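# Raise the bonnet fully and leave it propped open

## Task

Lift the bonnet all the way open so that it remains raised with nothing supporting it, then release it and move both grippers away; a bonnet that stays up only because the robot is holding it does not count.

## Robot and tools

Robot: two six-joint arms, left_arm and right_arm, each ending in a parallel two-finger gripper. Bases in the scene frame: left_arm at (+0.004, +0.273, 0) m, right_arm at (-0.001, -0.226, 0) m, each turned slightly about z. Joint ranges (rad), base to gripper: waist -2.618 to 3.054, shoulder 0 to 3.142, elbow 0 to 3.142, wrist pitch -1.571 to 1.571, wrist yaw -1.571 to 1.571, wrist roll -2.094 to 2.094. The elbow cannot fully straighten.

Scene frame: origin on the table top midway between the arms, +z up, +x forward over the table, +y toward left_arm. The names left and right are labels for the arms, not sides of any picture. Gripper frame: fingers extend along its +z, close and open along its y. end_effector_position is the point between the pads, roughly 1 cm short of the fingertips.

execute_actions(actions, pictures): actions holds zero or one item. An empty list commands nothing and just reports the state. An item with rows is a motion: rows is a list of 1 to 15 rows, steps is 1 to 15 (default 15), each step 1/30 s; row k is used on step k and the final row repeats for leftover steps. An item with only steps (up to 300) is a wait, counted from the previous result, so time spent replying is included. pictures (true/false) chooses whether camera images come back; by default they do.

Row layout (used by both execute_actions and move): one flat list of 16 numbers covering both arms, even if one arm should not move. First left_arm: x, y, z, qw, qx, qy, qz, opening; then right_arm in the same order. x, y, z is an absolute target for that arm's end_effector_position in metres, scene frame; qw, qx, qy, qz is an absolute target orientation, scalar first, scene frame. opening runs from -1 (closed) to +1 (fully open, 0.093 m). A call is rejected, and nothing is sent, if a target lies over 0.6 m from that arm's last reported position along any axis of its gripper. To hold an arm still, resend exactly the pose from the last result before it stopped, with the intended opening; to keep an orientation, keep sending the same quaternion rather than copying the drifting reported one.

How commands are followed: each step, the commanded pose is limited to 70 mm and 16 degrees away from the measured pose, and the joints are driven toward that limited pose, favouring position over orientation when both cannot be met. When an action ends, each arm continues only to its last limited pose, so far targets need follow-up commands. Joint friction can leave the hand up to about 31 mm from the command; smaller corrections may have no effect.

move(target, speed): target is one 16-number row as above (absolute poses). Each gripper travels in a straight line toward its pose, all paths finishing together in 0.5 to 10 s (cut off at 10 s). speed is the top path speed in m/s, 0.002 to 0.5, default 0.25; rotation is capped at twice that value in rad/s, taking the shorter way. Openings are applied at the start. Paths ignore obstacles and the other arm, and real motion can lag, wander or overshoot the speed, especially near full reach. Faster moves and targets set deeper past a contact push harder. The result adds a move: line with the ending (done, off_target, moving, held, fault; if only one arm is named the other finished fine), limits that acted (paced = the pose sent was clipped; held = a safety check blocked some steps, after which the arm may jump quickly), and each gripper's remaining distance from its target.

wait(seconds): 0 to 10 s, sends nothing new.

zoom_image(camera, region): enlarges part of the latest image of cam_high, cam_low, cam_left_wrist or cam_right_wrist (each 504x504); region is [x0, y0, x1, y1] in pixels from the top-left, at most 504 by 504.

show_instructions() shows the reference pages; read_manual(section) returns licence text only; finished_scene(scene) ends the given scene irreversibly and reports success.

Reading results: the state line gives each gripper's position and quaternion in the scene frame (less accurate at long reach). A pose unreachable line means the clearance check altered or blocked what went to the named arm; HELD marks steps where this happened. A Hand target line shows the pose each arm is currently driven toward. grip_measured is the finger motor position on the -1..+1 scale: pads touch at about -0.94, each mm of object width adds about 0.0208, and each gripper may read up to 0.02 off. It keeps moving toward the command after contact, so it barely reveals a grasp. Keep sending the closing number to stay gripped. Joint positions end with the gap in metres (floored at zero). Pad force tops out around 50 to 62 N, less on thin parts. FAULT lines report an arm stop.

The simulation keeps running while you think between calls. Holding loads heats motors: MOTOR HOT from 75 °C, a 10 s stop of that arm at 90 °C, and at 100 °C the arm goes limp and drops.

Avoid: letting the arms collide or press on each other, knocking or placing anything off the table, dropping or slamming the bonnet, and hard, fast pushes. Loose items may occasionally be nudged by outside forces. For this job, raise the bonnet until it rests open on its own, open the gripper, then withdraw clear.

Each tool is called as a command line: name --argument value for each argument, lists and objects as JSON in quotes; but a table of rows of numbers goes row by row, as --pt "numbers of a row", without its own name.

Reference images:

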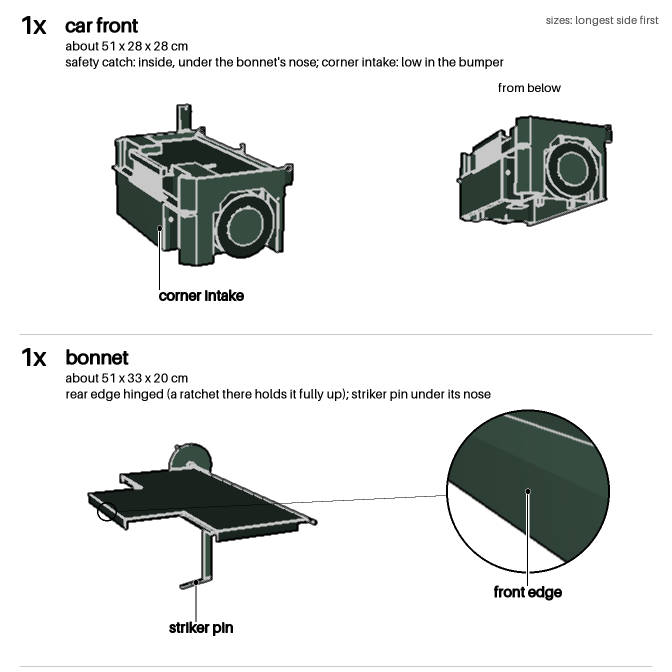

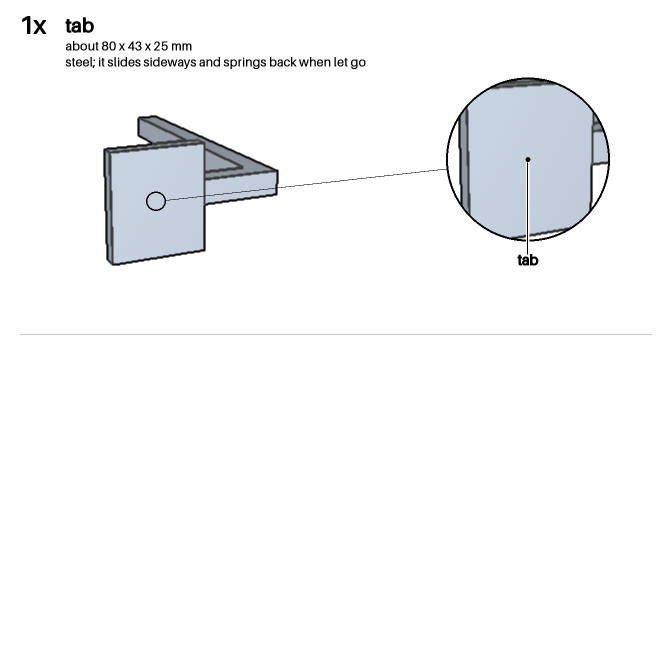

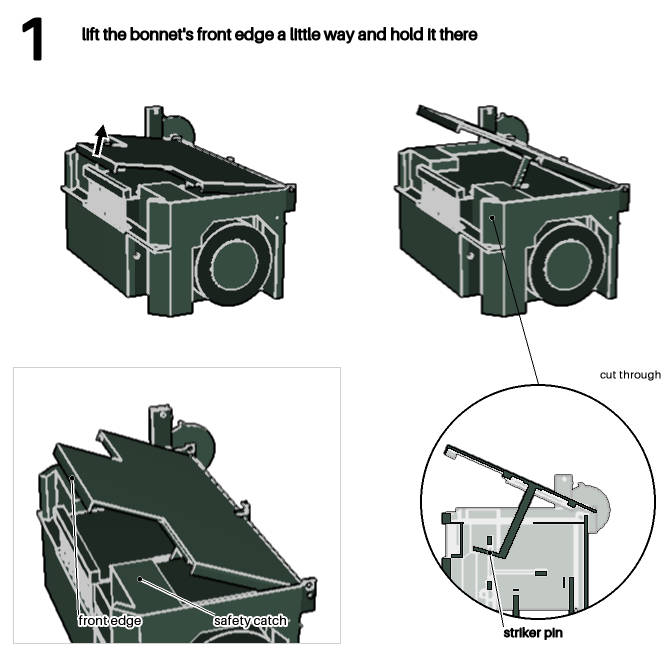

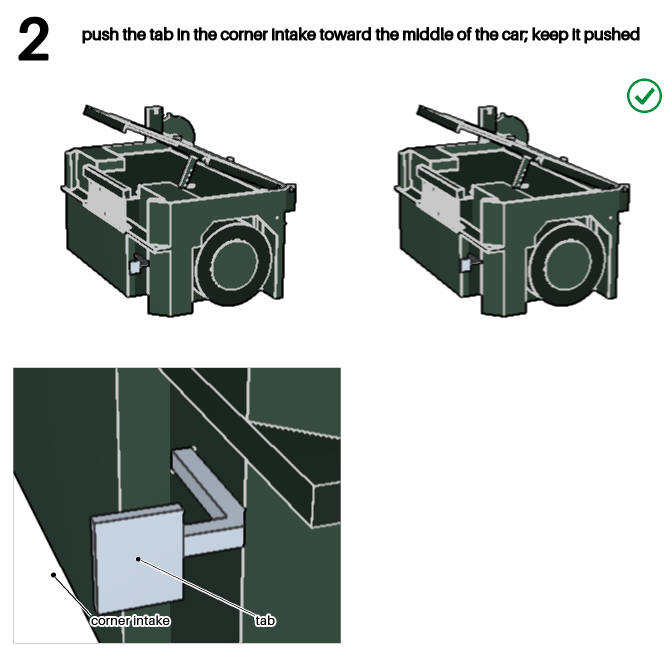

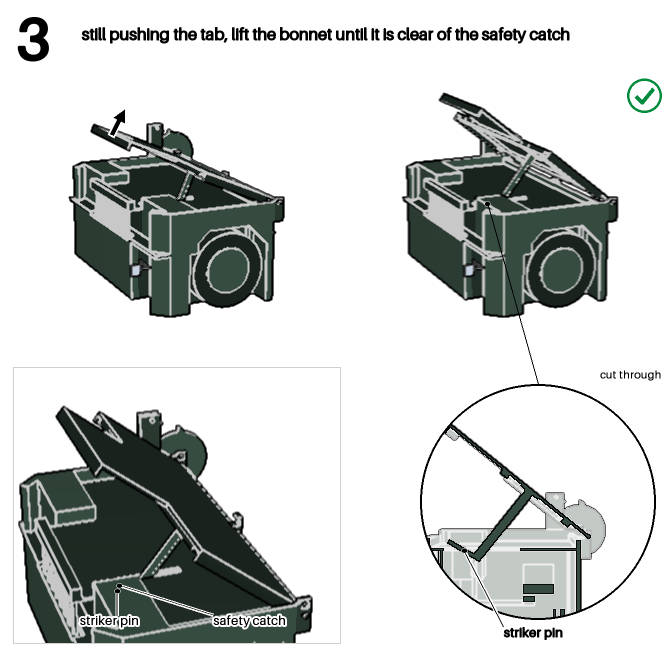

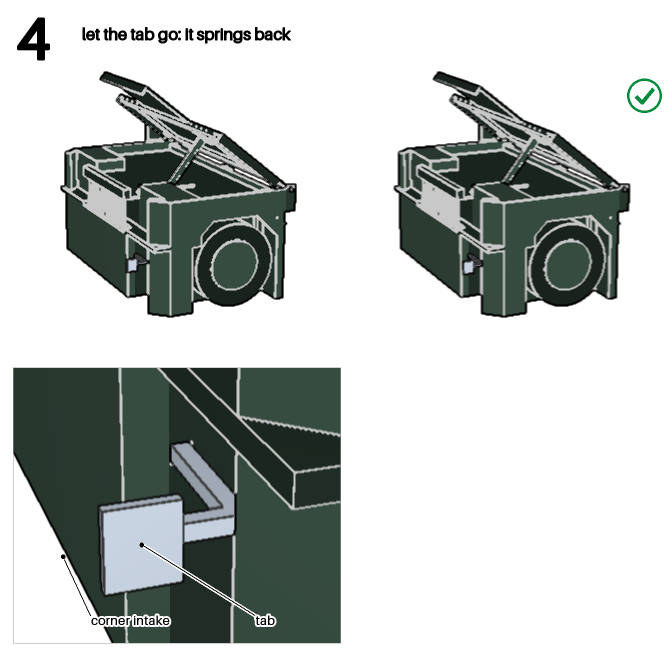

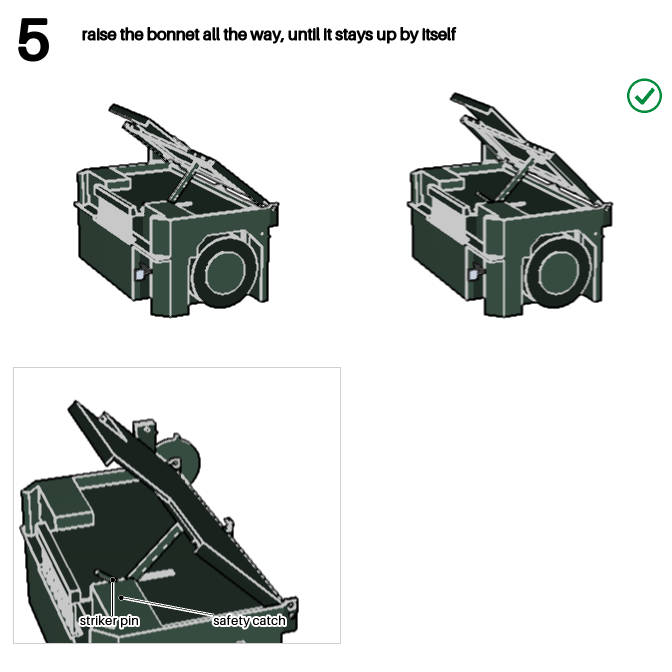

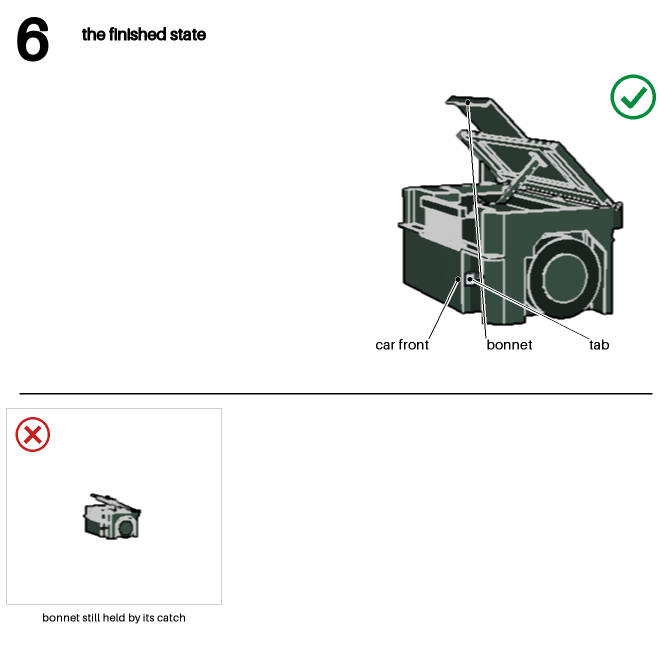

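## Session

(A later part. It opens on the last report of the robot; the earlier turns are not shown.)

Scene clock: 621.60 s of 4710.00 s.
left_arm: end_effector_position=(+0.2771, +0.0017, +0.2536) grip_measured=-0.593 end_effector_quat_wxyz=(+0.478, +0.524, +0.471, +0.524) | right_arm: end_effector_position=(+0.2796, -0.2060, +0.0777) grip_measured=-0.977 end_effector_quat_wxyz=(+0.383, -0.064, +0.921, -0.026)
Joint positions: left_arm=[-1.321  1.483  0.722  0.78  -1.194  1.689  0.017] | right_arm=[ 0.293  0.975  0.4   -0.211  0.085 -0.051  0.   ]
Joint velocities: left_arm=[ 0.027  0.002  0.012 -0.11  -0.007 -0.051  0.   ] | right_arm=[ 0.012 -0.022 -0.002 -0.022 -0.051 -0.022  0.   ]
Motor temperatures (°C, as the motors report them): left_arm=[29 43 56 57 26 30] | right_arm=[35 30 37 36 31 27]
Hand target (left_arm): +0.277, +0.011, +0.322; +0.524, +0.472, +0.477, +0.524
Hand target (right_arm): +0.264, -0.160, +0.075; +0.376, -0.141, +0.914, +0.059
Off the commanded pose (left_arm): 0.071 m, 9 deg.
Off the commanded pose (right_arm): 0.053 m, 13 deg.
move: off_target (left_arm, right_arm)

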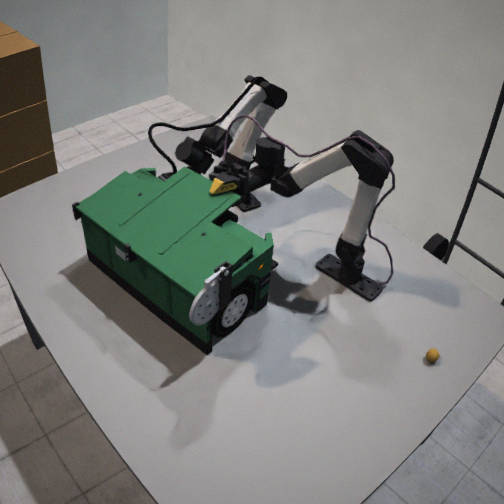

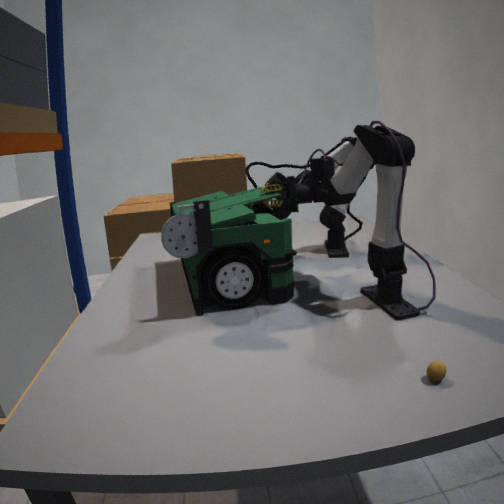

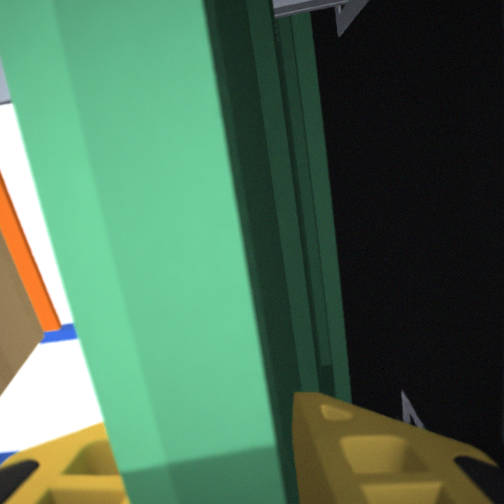

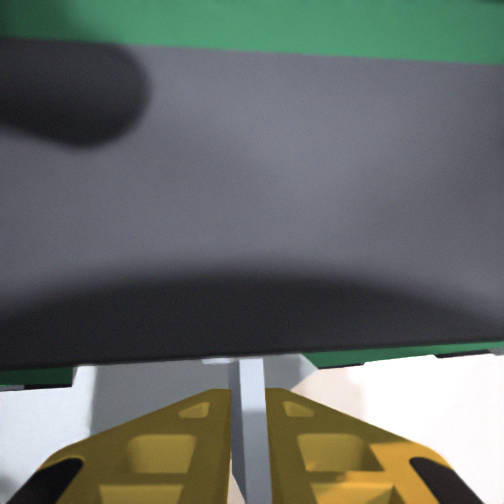

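move --target '[0.28,0.003,0.285,0.53,0.47,0.47,0.53,-0.6, 0.278,-0.205,0.075,0.378,-0.144,0.913,0.06,-1]' --speed 0.1

move --target '[0.28,0.003,0.30,0.53,0.47,0.47,0.53,-0.6, 0.278,-0.205,0.075,0.378,-0.144,0.913,0.06,-1]' --speed 0.05

move --target '[0.282,0.003,0.34,0.54,0.46,0.46,0.54,-0.6, 0.278,-0.205,0.075,0.378,-0.144,0.913,0.06,-1]' --speed 0.05

move --target '[0.285,0.003,0.35,0.56,0.45,0.45,0.56,-0.6, 0.278,-0.205,0.075,0.378,-0.144,0.913,0.06,-1]' --speed 0.02

Scene clock: 644.77 s of 4710.00 s.
left_arm: end_effector_position=(+0.2775, +0.0025, +0.2549) grip_measured=-0.593 end_effector_quat_wxyz=(+0.494, +0.503, +0.472, +0.530) | right_arm: end_effector_position=(+0.2798, -0.2105, +0.0775) grip_measured=-0.976 end_effector_quat_wxyz=(+0.388, -0.119, +0.913, +0.046)
Joint positions: left_arm=[-1.32   1.526  0.694  0.97  -1.202  1.767  0.017] | right_arm=[ 0.086  0.991  0.399 -0.205 -0.235 -0.246  0.   ]
Joint velocities: left_arm=[-0.007  0.007 -0.007 -0.007 -0.007  0.037  0.   ] | right_arm=[-0.022  0.007 -0.002 -0.022  0.022 -0.022  0.   ]
Motor temperatures (°C, as the motors report them): left_arm=[29 46 62 58 26 31] | right_arm=[36 31 37 36 34 27]
Hand target (left_arm): +0.279, +0.005, +0.284; +0.527, +0.472, +0.472, +0.526
Hand target (right_arm): +0.278, -0.206, +0.075; +0.378, -0.143, +0.913, +0.057
Off the commanded pose (left_arm): 0.030 m, 6 deg.
Off the commanded pose (right_arm): 0.006 m, 4 deg.
After step 90, 18.67 s passed at rest.
move: off_target (left_arm, right_arm)

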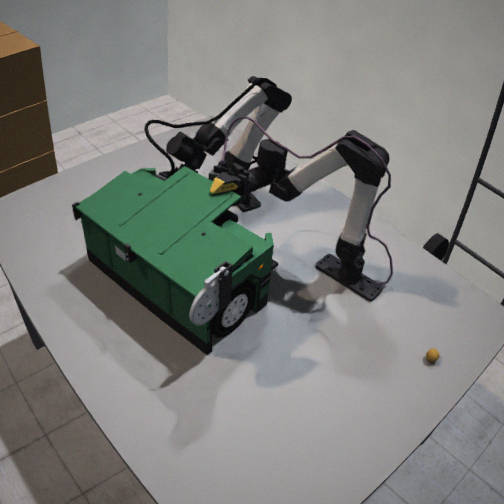

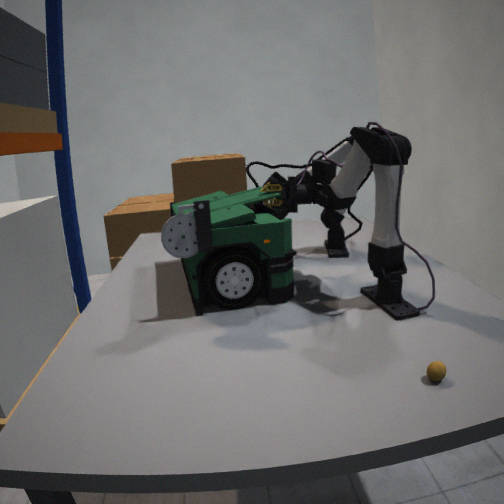

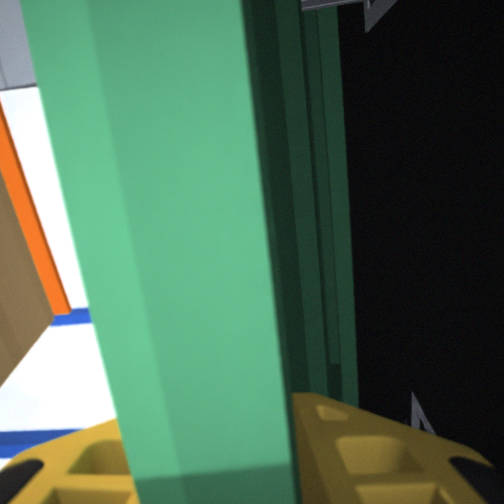

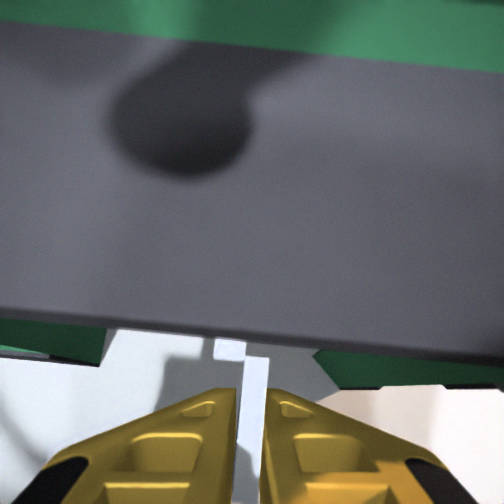

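Scene clock: 646.00 s of 4710.00 s.
left_arm: end_effector_position=(+0.2769, +0.0022, +0.2518) grip_measured=-0.593 end_effector_quat_wxyz=(+0.490, +0.508, +0.470, +0.530) | right_arm: end_effector_position=(+0.2800, -0.2105, +0.0777) grip_measured=-0.976 end_effector_quat_wxyz=(+0.388, -0.119, +0.913, +0.045)
Joint positions: left_arm=[-1.322  1.526  0.69   0.956 -1.202  1.761  0.017] | right_arm=[ 0.086  0.991  0.399 -0.204 -0.235 -0.248  0.   ]
Joint velocities: left_arm=[-0.002 -0.002 -0.007  0.007  0.066 -0.095  0.001] | right_arm=[-0.002  0.007 -0.002  0.007 -0.007  0.007  0.   ]
Motor temperatures (°C, as the motors report them): left_arm=[29 46 62 58 26 31] | right_arm=[36 31 38 36 34 27]
Hand target (left_arm): +0.278, +0.007, +0.299; +0.527, +0.471, +0.472, +0.527
Hand target (right_arm): +0.278, -0.205, +0.075; +0.379, -0.143, +0.913, +0.059
Off the commanded pose (left_arm): 0.048 m, 6 deg.
Off the commanded pose (right_arm): 0.006 m, 4 deg.
move: off_target (left_arm, right_arm)

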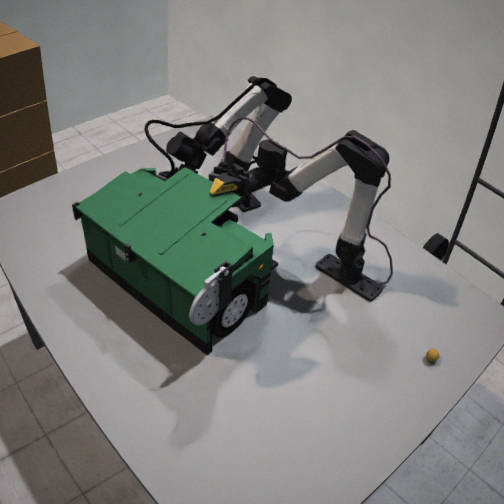

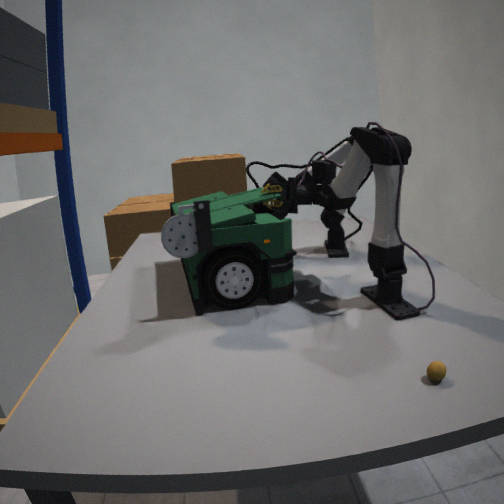

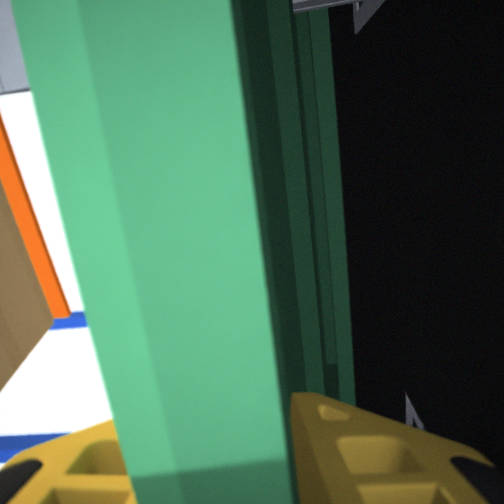

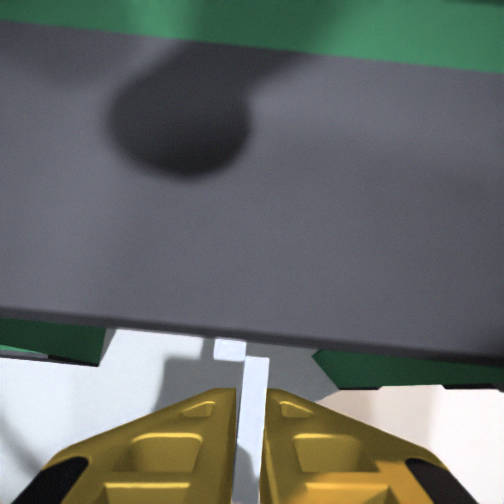

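Scene clock: 648.00 s of 4710.00 s.
left_arm: end_effector_position=(+0.2807, +0.0036, +0.2789) grip_measured=-0.593 end_effector_quat_wxyz=(+0.485, +0.506, +0.464, +0.542) | right_arm: end_effector_position=(+0.2800, -0.2105, +0.0777) grip_measured=-0.976 end_effector_quat_wxyz=(+0.388, -0.119, +0.913, +0.045)
Joint positions: left_arm=[-1.31   1.483  0.752  0.89  -1.199  1.817  0.017] | right_arm=[ 0.086  0.991  0.399 -0.204 -0.235 -0.247  0.   ]
Joint velocities: left_arm=[ 0.002  0.002 -0.007 -0.051  0.095 -0.007  0.001] | right_arm=[-0.007  0.012  0.002  0.022  0.066  0.022  0.   ]
Motor temperatures (°C, as the motors report them): left_arm=[29 46 62 58 26 31] | right_arm=[36 31 38 36 34 27]
Hand target (left_arm): +0.279, +0.010, +0.338; +0.535, +0.461, +0.463, +0.535
Hand target (right_arm): +0.278, -0.205, +0.075; +0.378, -0.143, +0.913, +0.059
Off the commanded pose (left_arm): 0.061 m, 8 deg.
Off the commanded pose (right_arm): 0.006 m, 4 deg.
move: off_target (left_arm, right_arm)

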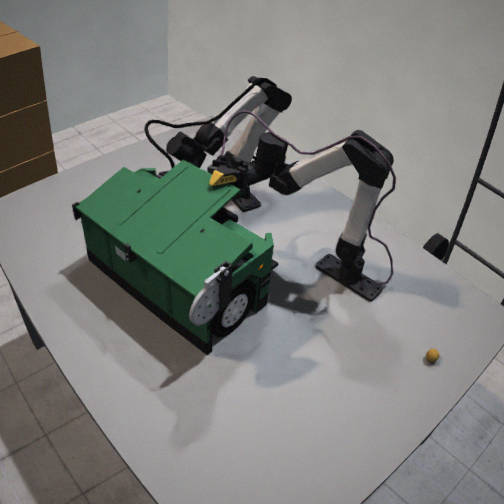

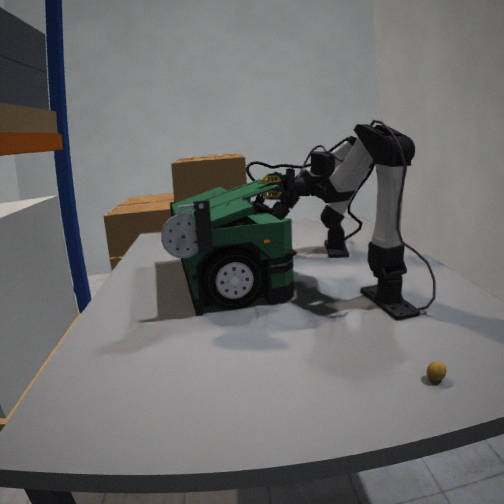

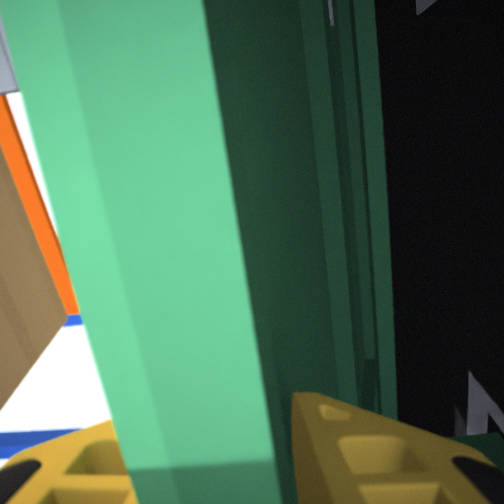

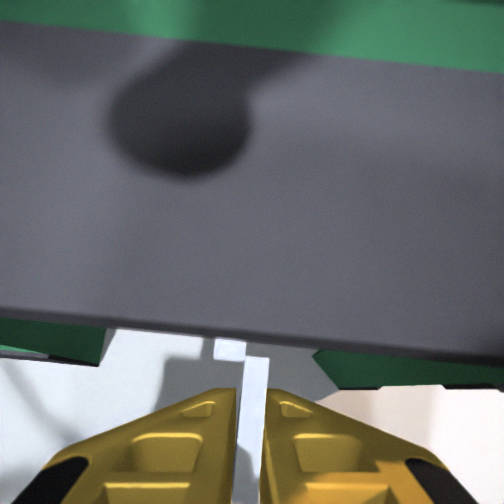

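Scene clock: 652.93 s of 4710.00 s.
left_arm: end_effector_position=(+0.2810, +0.0039, +0.2812) grip_measured=-0.592 end_effector_quat_wxyz=(+0.484, +0.509, +0.451, +0.551) | right_arm: end_effector_position=(+0.2800, -0.2105, +0.0777) grip_measured=-0.976 end_effector_quat_wxyz=(+0.388, -0.119, +0.913, +0.045)
Joint positions: left_arm=[-1.307  1.49   0.739  0.955 -1.185  1.886  0.017] | right_arm=[ 0.086  0.991  0.399 -0.204 -0.235 -0.246  0.   ]
Joint velocities: left_arm=[-0.012  0.002 -0.002  0.066 -0.007  0.007  0.   ] | right_arm=[ 0.012  0.007 -0.012  0.022 -0.051  0.051  0.   ]
Motor temperatures (°C, as the motors report them): left_arm=[29 46 61 58 26 31] | right_arm=[35 31 38 36 33 27]
Hand target (left_arm): +0.280, +0.012, +0.347; +0.547, +0.448, +0.450, +0.546
Hand target (right_arm): +0.278, -0.205, +0.075; +0.379, -0.143, +0.913, +0.059
Off the commanded pose (left_arm): 0.069 m, 11 deg.
Off the commanded pose (right_arm): 0.006 m, 4 deg.
move: off_target (left_arm, right_arm)

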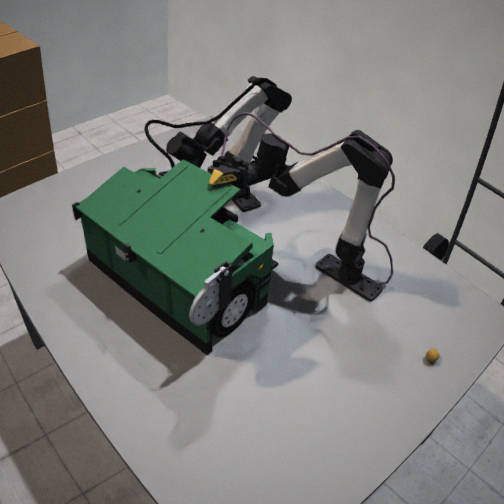

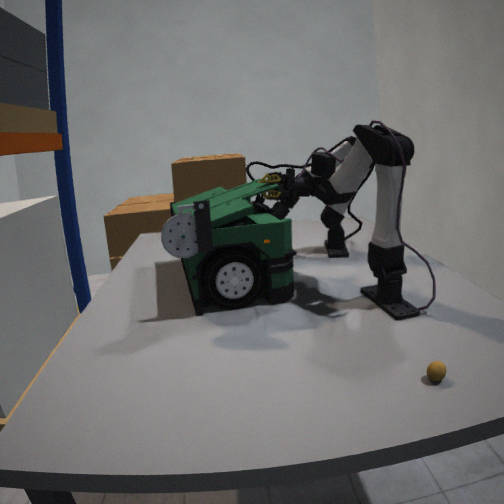

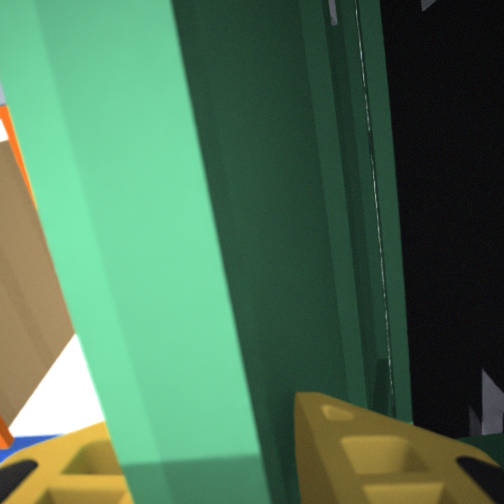

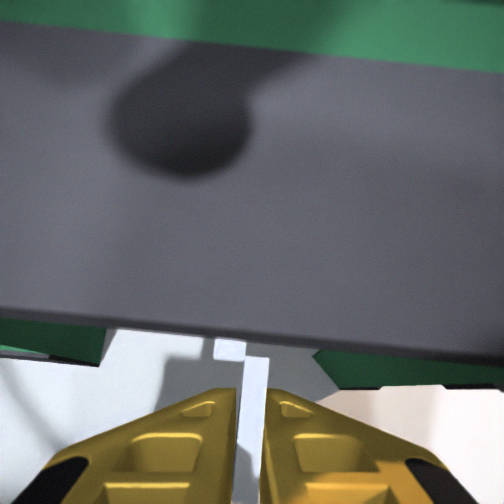

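move --target '[0.282,0.003,0.335,0.54,0.46,0.46,0.54,-0.6, 0.268,-0.165,0.075,0.33,-0.2,0.91,0.12,-1]' --speed 0.03

Scene clock: 663.03 s of 4710.00 s.
left_arm: end_effector_position=(+0.2800, +0.0034, +0.2758) grip_measured=-0.592 end_effector_quat_wxyz=(+0.488, +0.506, +0.459, +0.543) | right_arm: end_effector_position=(+0.2782, -0.2006, +0.0775) grip_measured=-0.977 end_effector_quat_wxyz=(+0.355, -0.137, +0.923, +0.053)
Joint positions: left_arm=[-1.311  1.492  0.734  0.936 -1.192  1.838  0.017] | right_arm=[ 0.128  1.032  0.464 -0.298 -0.224 -0.254  0.   ]
Joint velocities: left_arm=[ 0.017 -0.002 -0.002  0.022 -0.037  0.007  0.   ] | right_arm=[-0.007  0.002  0.022 -0.007  0.022 -0.066  0.   ]
Motor temperatures (°C, as the motors report them): left_arm=[29 46 62 59 26 31] | right_arm=[35 30 40 36 33 27]
Hand target (left_arm): +0.279, +0.009, +0.333; +0.536, +0.460, +0.462, +0.536
Hand target (right_arm): +0.267, -0.168, +0.076; +0.333, -0.196, +0.915, +0.119
Off the commanded pose (left_arm): 0.059 m, 8 deg.
Off the commanded pose (right_arm): 0.037 m, 11 deg.
After step 90, 2.70 s passed at rest.
move: off_target (left_arm, right_arm)

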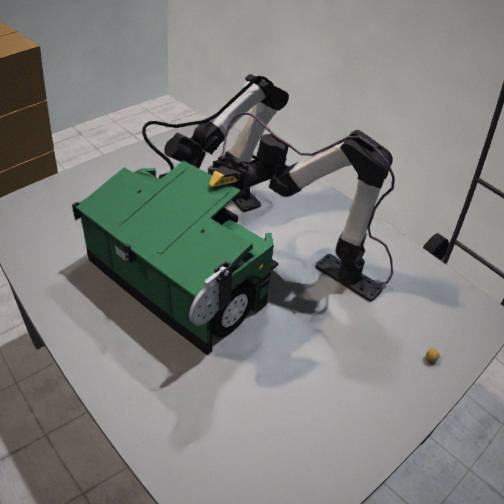

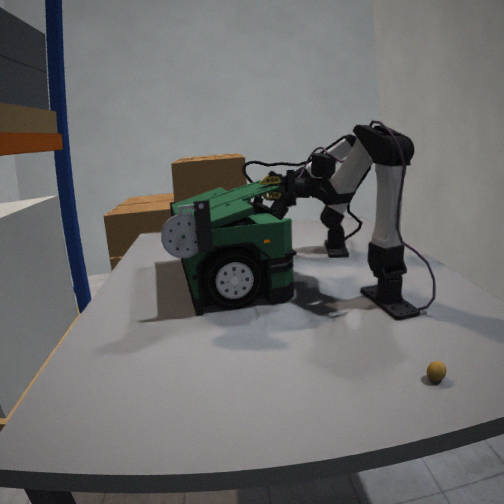

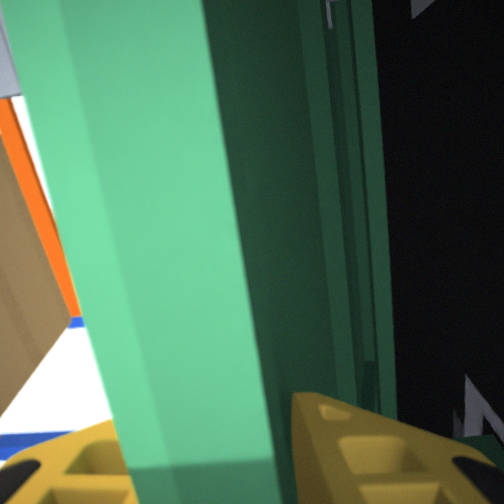

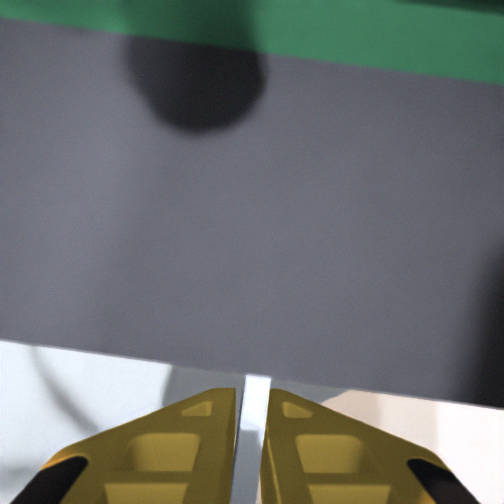

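move --target '[0.282,0.003,0.338,0.54,0.46,0.46,0.54,-0.6, 0.262,-0.145,0.076,0.3475,-0.25,0.90,0.095,-1]' --speed 0.03

Scene clock: 671.77 s of 4710.00 s.
left_arm: end_effector_position=(+0.2805, +0.0038, +0.2767) grip_measured=-0.592 end_effector_quat_wxyz=(+0.486, +0.506, +0.462, +0.543) | right_arm: end_effector_position=(+0.2781, -0.1979, +0.0777) grip_measured=-0.976 end_effector_quat_wxyz=(+0.352, -0.142, +0.925, +0.011)
Joint positions: left_arm=[-1.31   1.489  0.742  0.914 -1.198  1.827  0.017] | right_arm=[ 0.216  1.019  0.464 -0.301 -0.091 -0.224  0.   ]
Joint velocities: left_arm=[ 0.002 -0.027  0.002  0.051 -0.007 -0.007  0.001] | right_arm=[-0.002 -0.007  0.007  0.022 -0.022  0.051  0.   ]
Motor temperatures (°C, as the motors report them): left_arm=[29 46 63 58 26 31] | right_arm=[35 30 40 35 33 27]
Hand target (left_arm): +0.279, +0.010, +0.336; +0.536, +0.460, +0.462, +0.536
Hand target (right_arm): +0.260, -0.151, +0.077; +0.348, -0.245, +0.900, +0.092
Off the commanded pose (left_arm): 0.061 m, 8 deg.
Off the commanded pose (right_arm): 0.055 m, 16 deg.
After step 90, 1.40 s passed at rest.
move: off_target (left_arm, right_arm)

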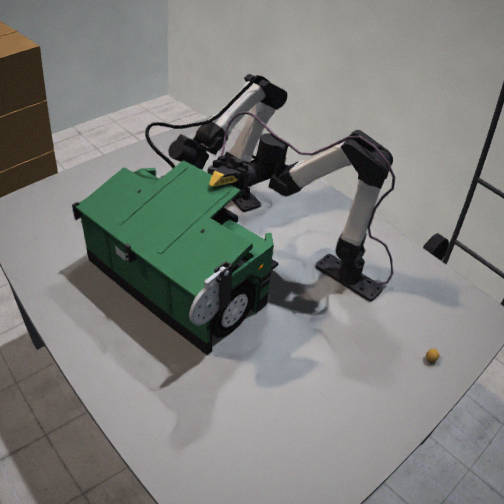

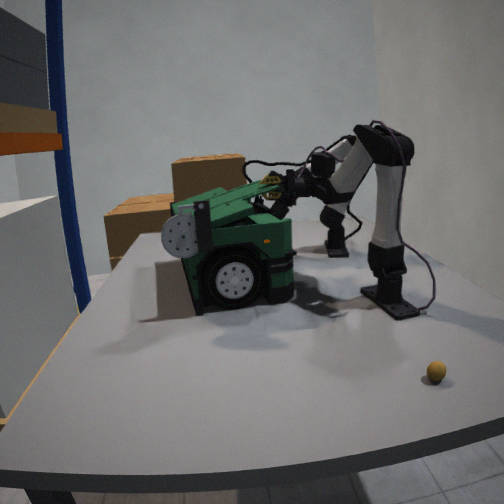

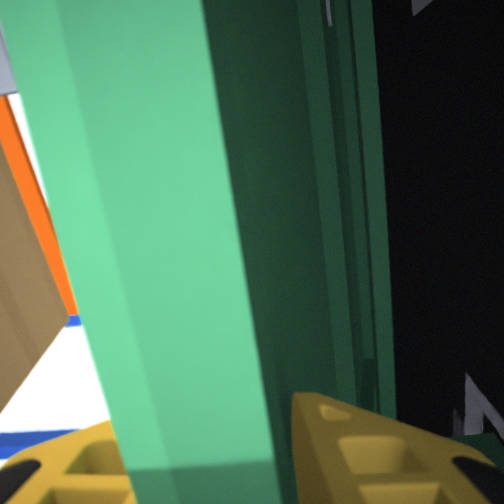

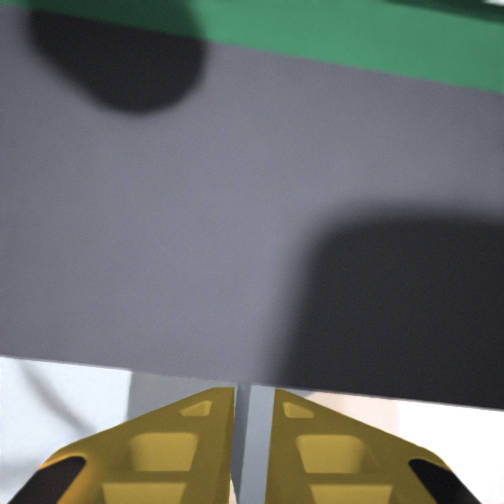

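Tab moved ~13 mm. Try lifting now.

move --target '[0.283,0.003,0.343,0.54,0.46,0.46,0.54,-0.6, 0.262,-0.145,0.076,0.3475,-0.25,0.90,0.095,-1]' --speed 0.02

Scene clock: 683.30 s of 4710.00 s.
left_arm: end_effector_position=(+0.2812, +0.0039, +0.2802) grip_measured=-0.592 end_effector_quat_wxyz=(+0.482, +0.507, +0.464, +0.543) | right_arm: end_effector_position=(+0.2781, -0.1979, +0.0776) grip_measured=-0.976 end_effector_quat_wxyz=(+0.352, -0.138, +0.926, +0.010)
Joint positions: left_arm=[-1.309  1.48   0.759  0.874 -1.201  1.817  0.017] | right_arm=[ 0.221  1.019  0.464 -0.301 -0.083 -0.215  0.   ]
Joint velocities: left_arm=[-0.012 -0.012  0.007 -0.037 -0.007  0.037  0.   ] | right_arm=[-0.007  0.002  0.002 -0.037 -0.007 -0.051  0.   ]
Motor temperatures (°C, as the motors report them): left_arm=[29 47 63 58 26 31] | right_arm=[35 30 40 36 34 28]
Hand target (left_arm): +0.279, +0.010, +0.341; +0.535, +0.461, +0.463, +0.536
Hand target (right_arm): +0.260, -0.151, +0.077; +0.348, -0.243, +0.901, +0.089
Off the commanded pose (left_arm): 0.063 m, 9 deg.
Off the commanded pose (right_arm): 0.055 m, 16 deg; orientation clipped at the last step of the last action.
After step 90, 1.37 s passed at rest.
move: off_target (left_arm, right_arm); limits=paced

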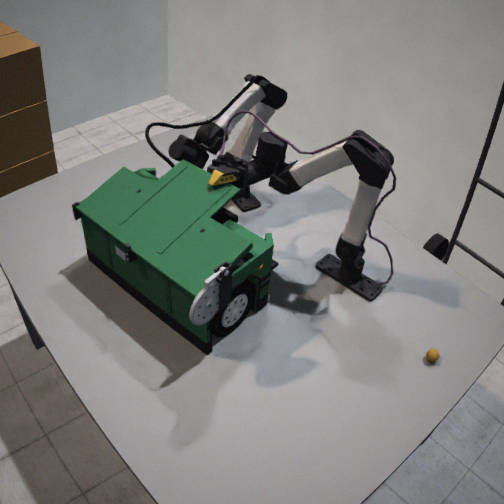

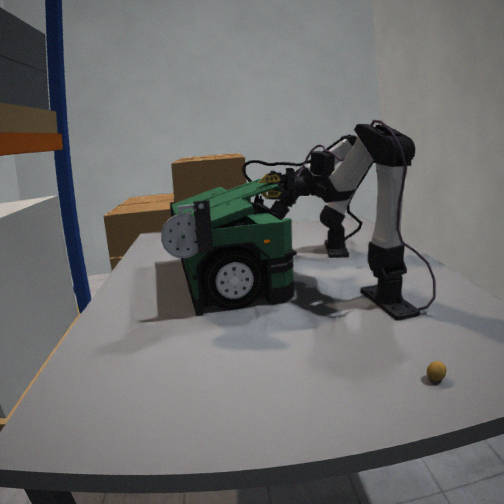

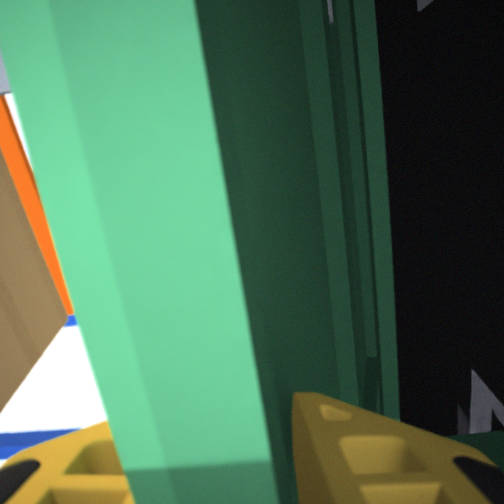

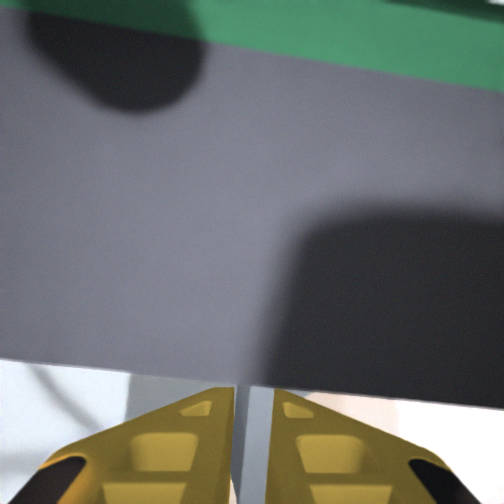

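move --target '[0.283,0.003,0.345,0.50,0.50,0.50,0.50,-0.6, 0.262,-0.145,0.076,0.3475,-0.25,0.90,0.095,-1]' --speed 0.02

Scene clock: 695.80 s of 4710.00 s.
left_arm: end_effector_position=(+0.2862, +0.0046, +0.2942) grip_measured=-0.592 end_effector_quat_wxyz=(+0.458, +0.531, +0.501, +0.507) | right_arm: end_effector_position=(+0.2781, -0.1979, +0.0776) grip_measured=-0.976 end_effector_quat_wxyz=(+0.352, -0.138, +0.926, +0.010)
Joint positions: left_arm=[-1.294  1.404  0.944  0.281 -1.191  1.484  0.017] | right_arm=[ 0.221  1.019  0.464 -0.301 -0.082 -0.214  0.   ]
Joint velocities: left_arm=[ 0.012  0.002  0.002 -0.007  0.139 -0.081  0.   ] | right_arm=[-0.002 -0.002 -0.007 -0.022 -0.051 -0.022  0.   ]
Motor temperatures (°C, as the motors report them): left_arm=[29 47 64 57 26 31] | right_arm=[35 31 40 36 35 28]
Hand target (left_arm): +0.281, +0.007, +0.344; +0.498, +0.500, +0.503, +0.500
Hand target (right_arm): +0.260, -0.151, +0.077; +0.348, -0.242, +0.901, +0.089
Off the commanded pose (left_arm): 0.051 m, 6 deg.
Off the commanded pose (right_arm): 0.055 m, 16 deg; orientation clipped at the last step of the last action.
After step 90, 2.13 s passed at rest.
move: off_target (left_arm, right_arm); limits=paced

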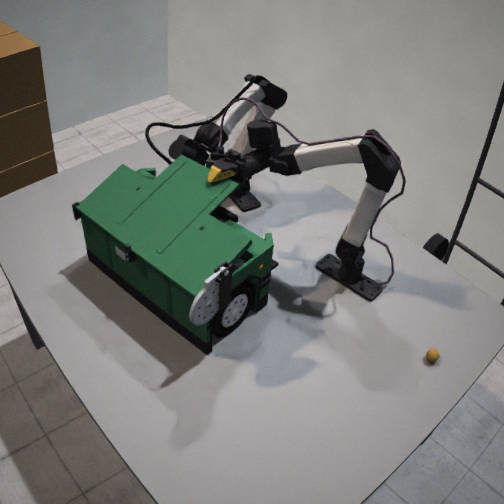

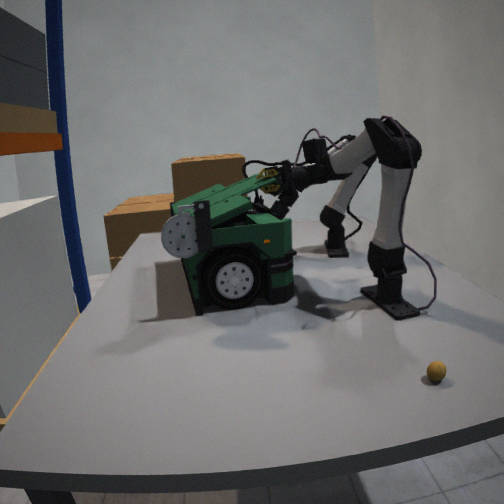

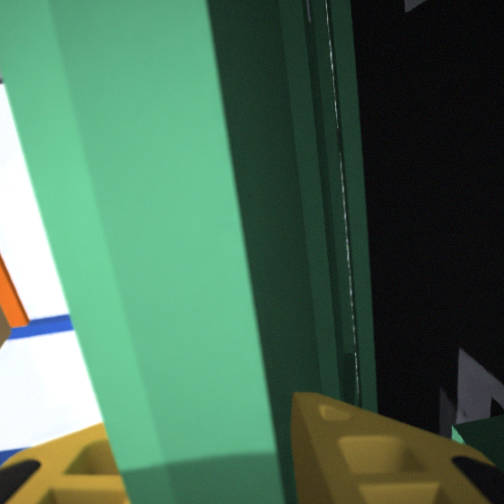

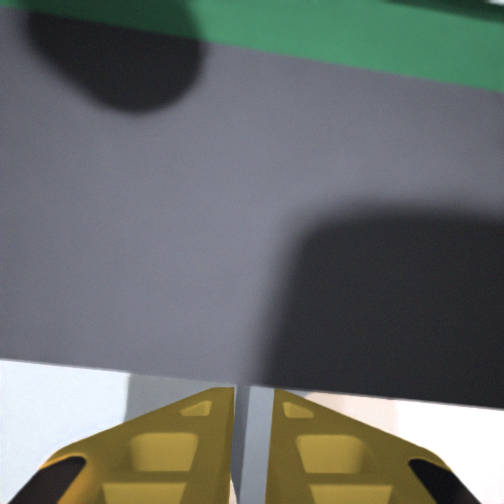

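That helped. Continue with more pitch-down bias.

move --target '[0.288,0.003,0.358,0.47,0.53,0.53,0.47,-0.6, 0.262,-0.145,0.076,0.3475,-0.25,0.90,0.095,-1]' --speed 0.02

Scene clock: 706.50 s of 4710.00 s.
left_arm: end_effector_position=(+0.2918, +0.0048, +0.3071) grip_measured=-0.592 end_effector_quat_wxyz=(+0.431, +0.562, +0.536, +0.459) | right_arm: end_effector_position=(+0.2781, -0.1979, +0.0776) grip_measured=-0.976 end_effector_quat_wxyz=(+0.352, -0.139, +0.926, +0.010)
Joint positions: left_arm=[-1.263  1.413  1.18  -0.248 -1.106  1.19   0.017] | right_arm=[ 0.221  1.019  0.464 -0.301 -0.083 -0.215  0.   ]
Joint velocities: left_arm=[ 0.007  0.012  0.012 -0.022 -0.066 -0.037 -0.   ] | right_arm=[ 0.007 -0.012 -0.012 -0.007 -0.022 -0.037  0.   ]
Motor temperatures (°C, as the motors report them): left_arm=[29 46 66 57 26 31] | right_arm=[35 31 40 36 35 29]
Hand target (left_arm): +0.286, +0.007, +0.356; +0.466, +0.529, +0.534, +0.467
Hand target (right_arm): +0.260, -0.151, +0.077; +0.348, -0.243, +0.901, +0.089
Off the commanded pose (left_arm): 0.051 m, 6 deg.
Off the commanded pose (right_arm): 0.055 m, 16 deg; orientation clipped at the last step of the last action.
After step 90, 0.33 s passed at rest.
move: off_target (left_arm, right_arm); limits=paced

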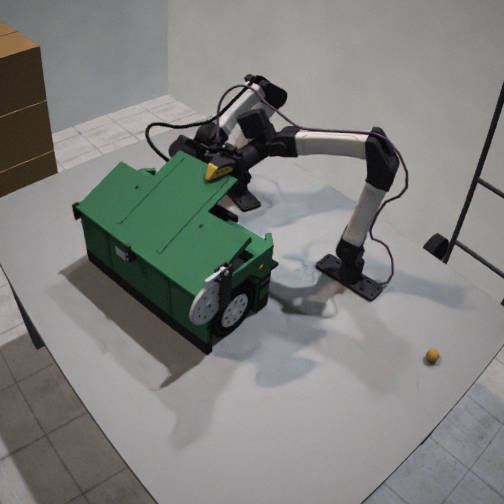

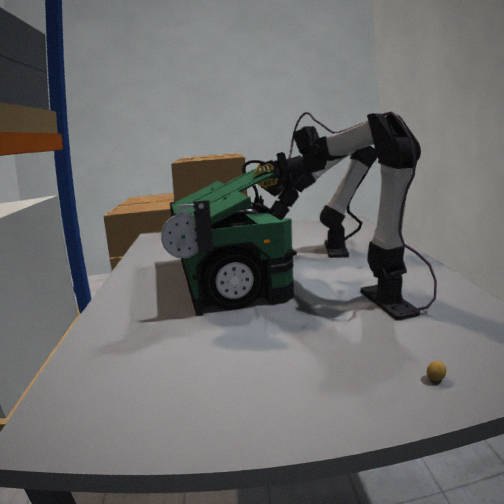

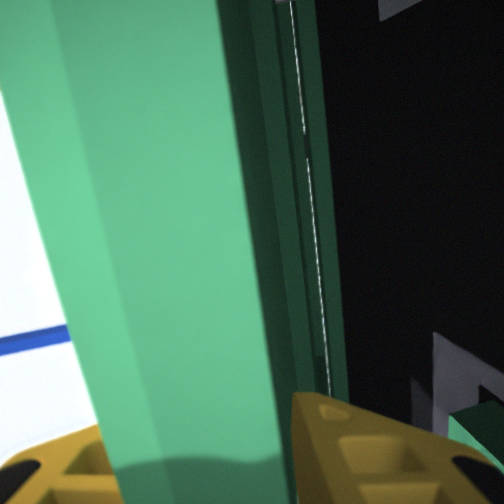

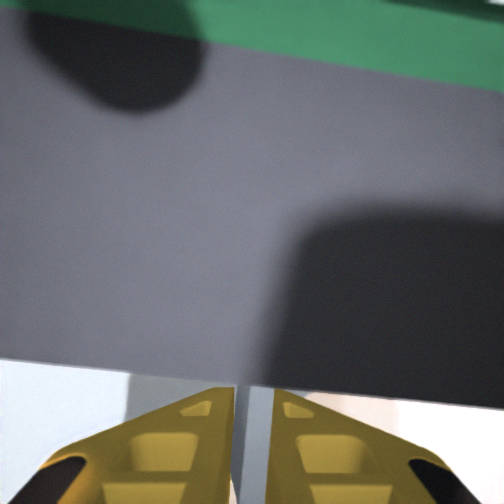

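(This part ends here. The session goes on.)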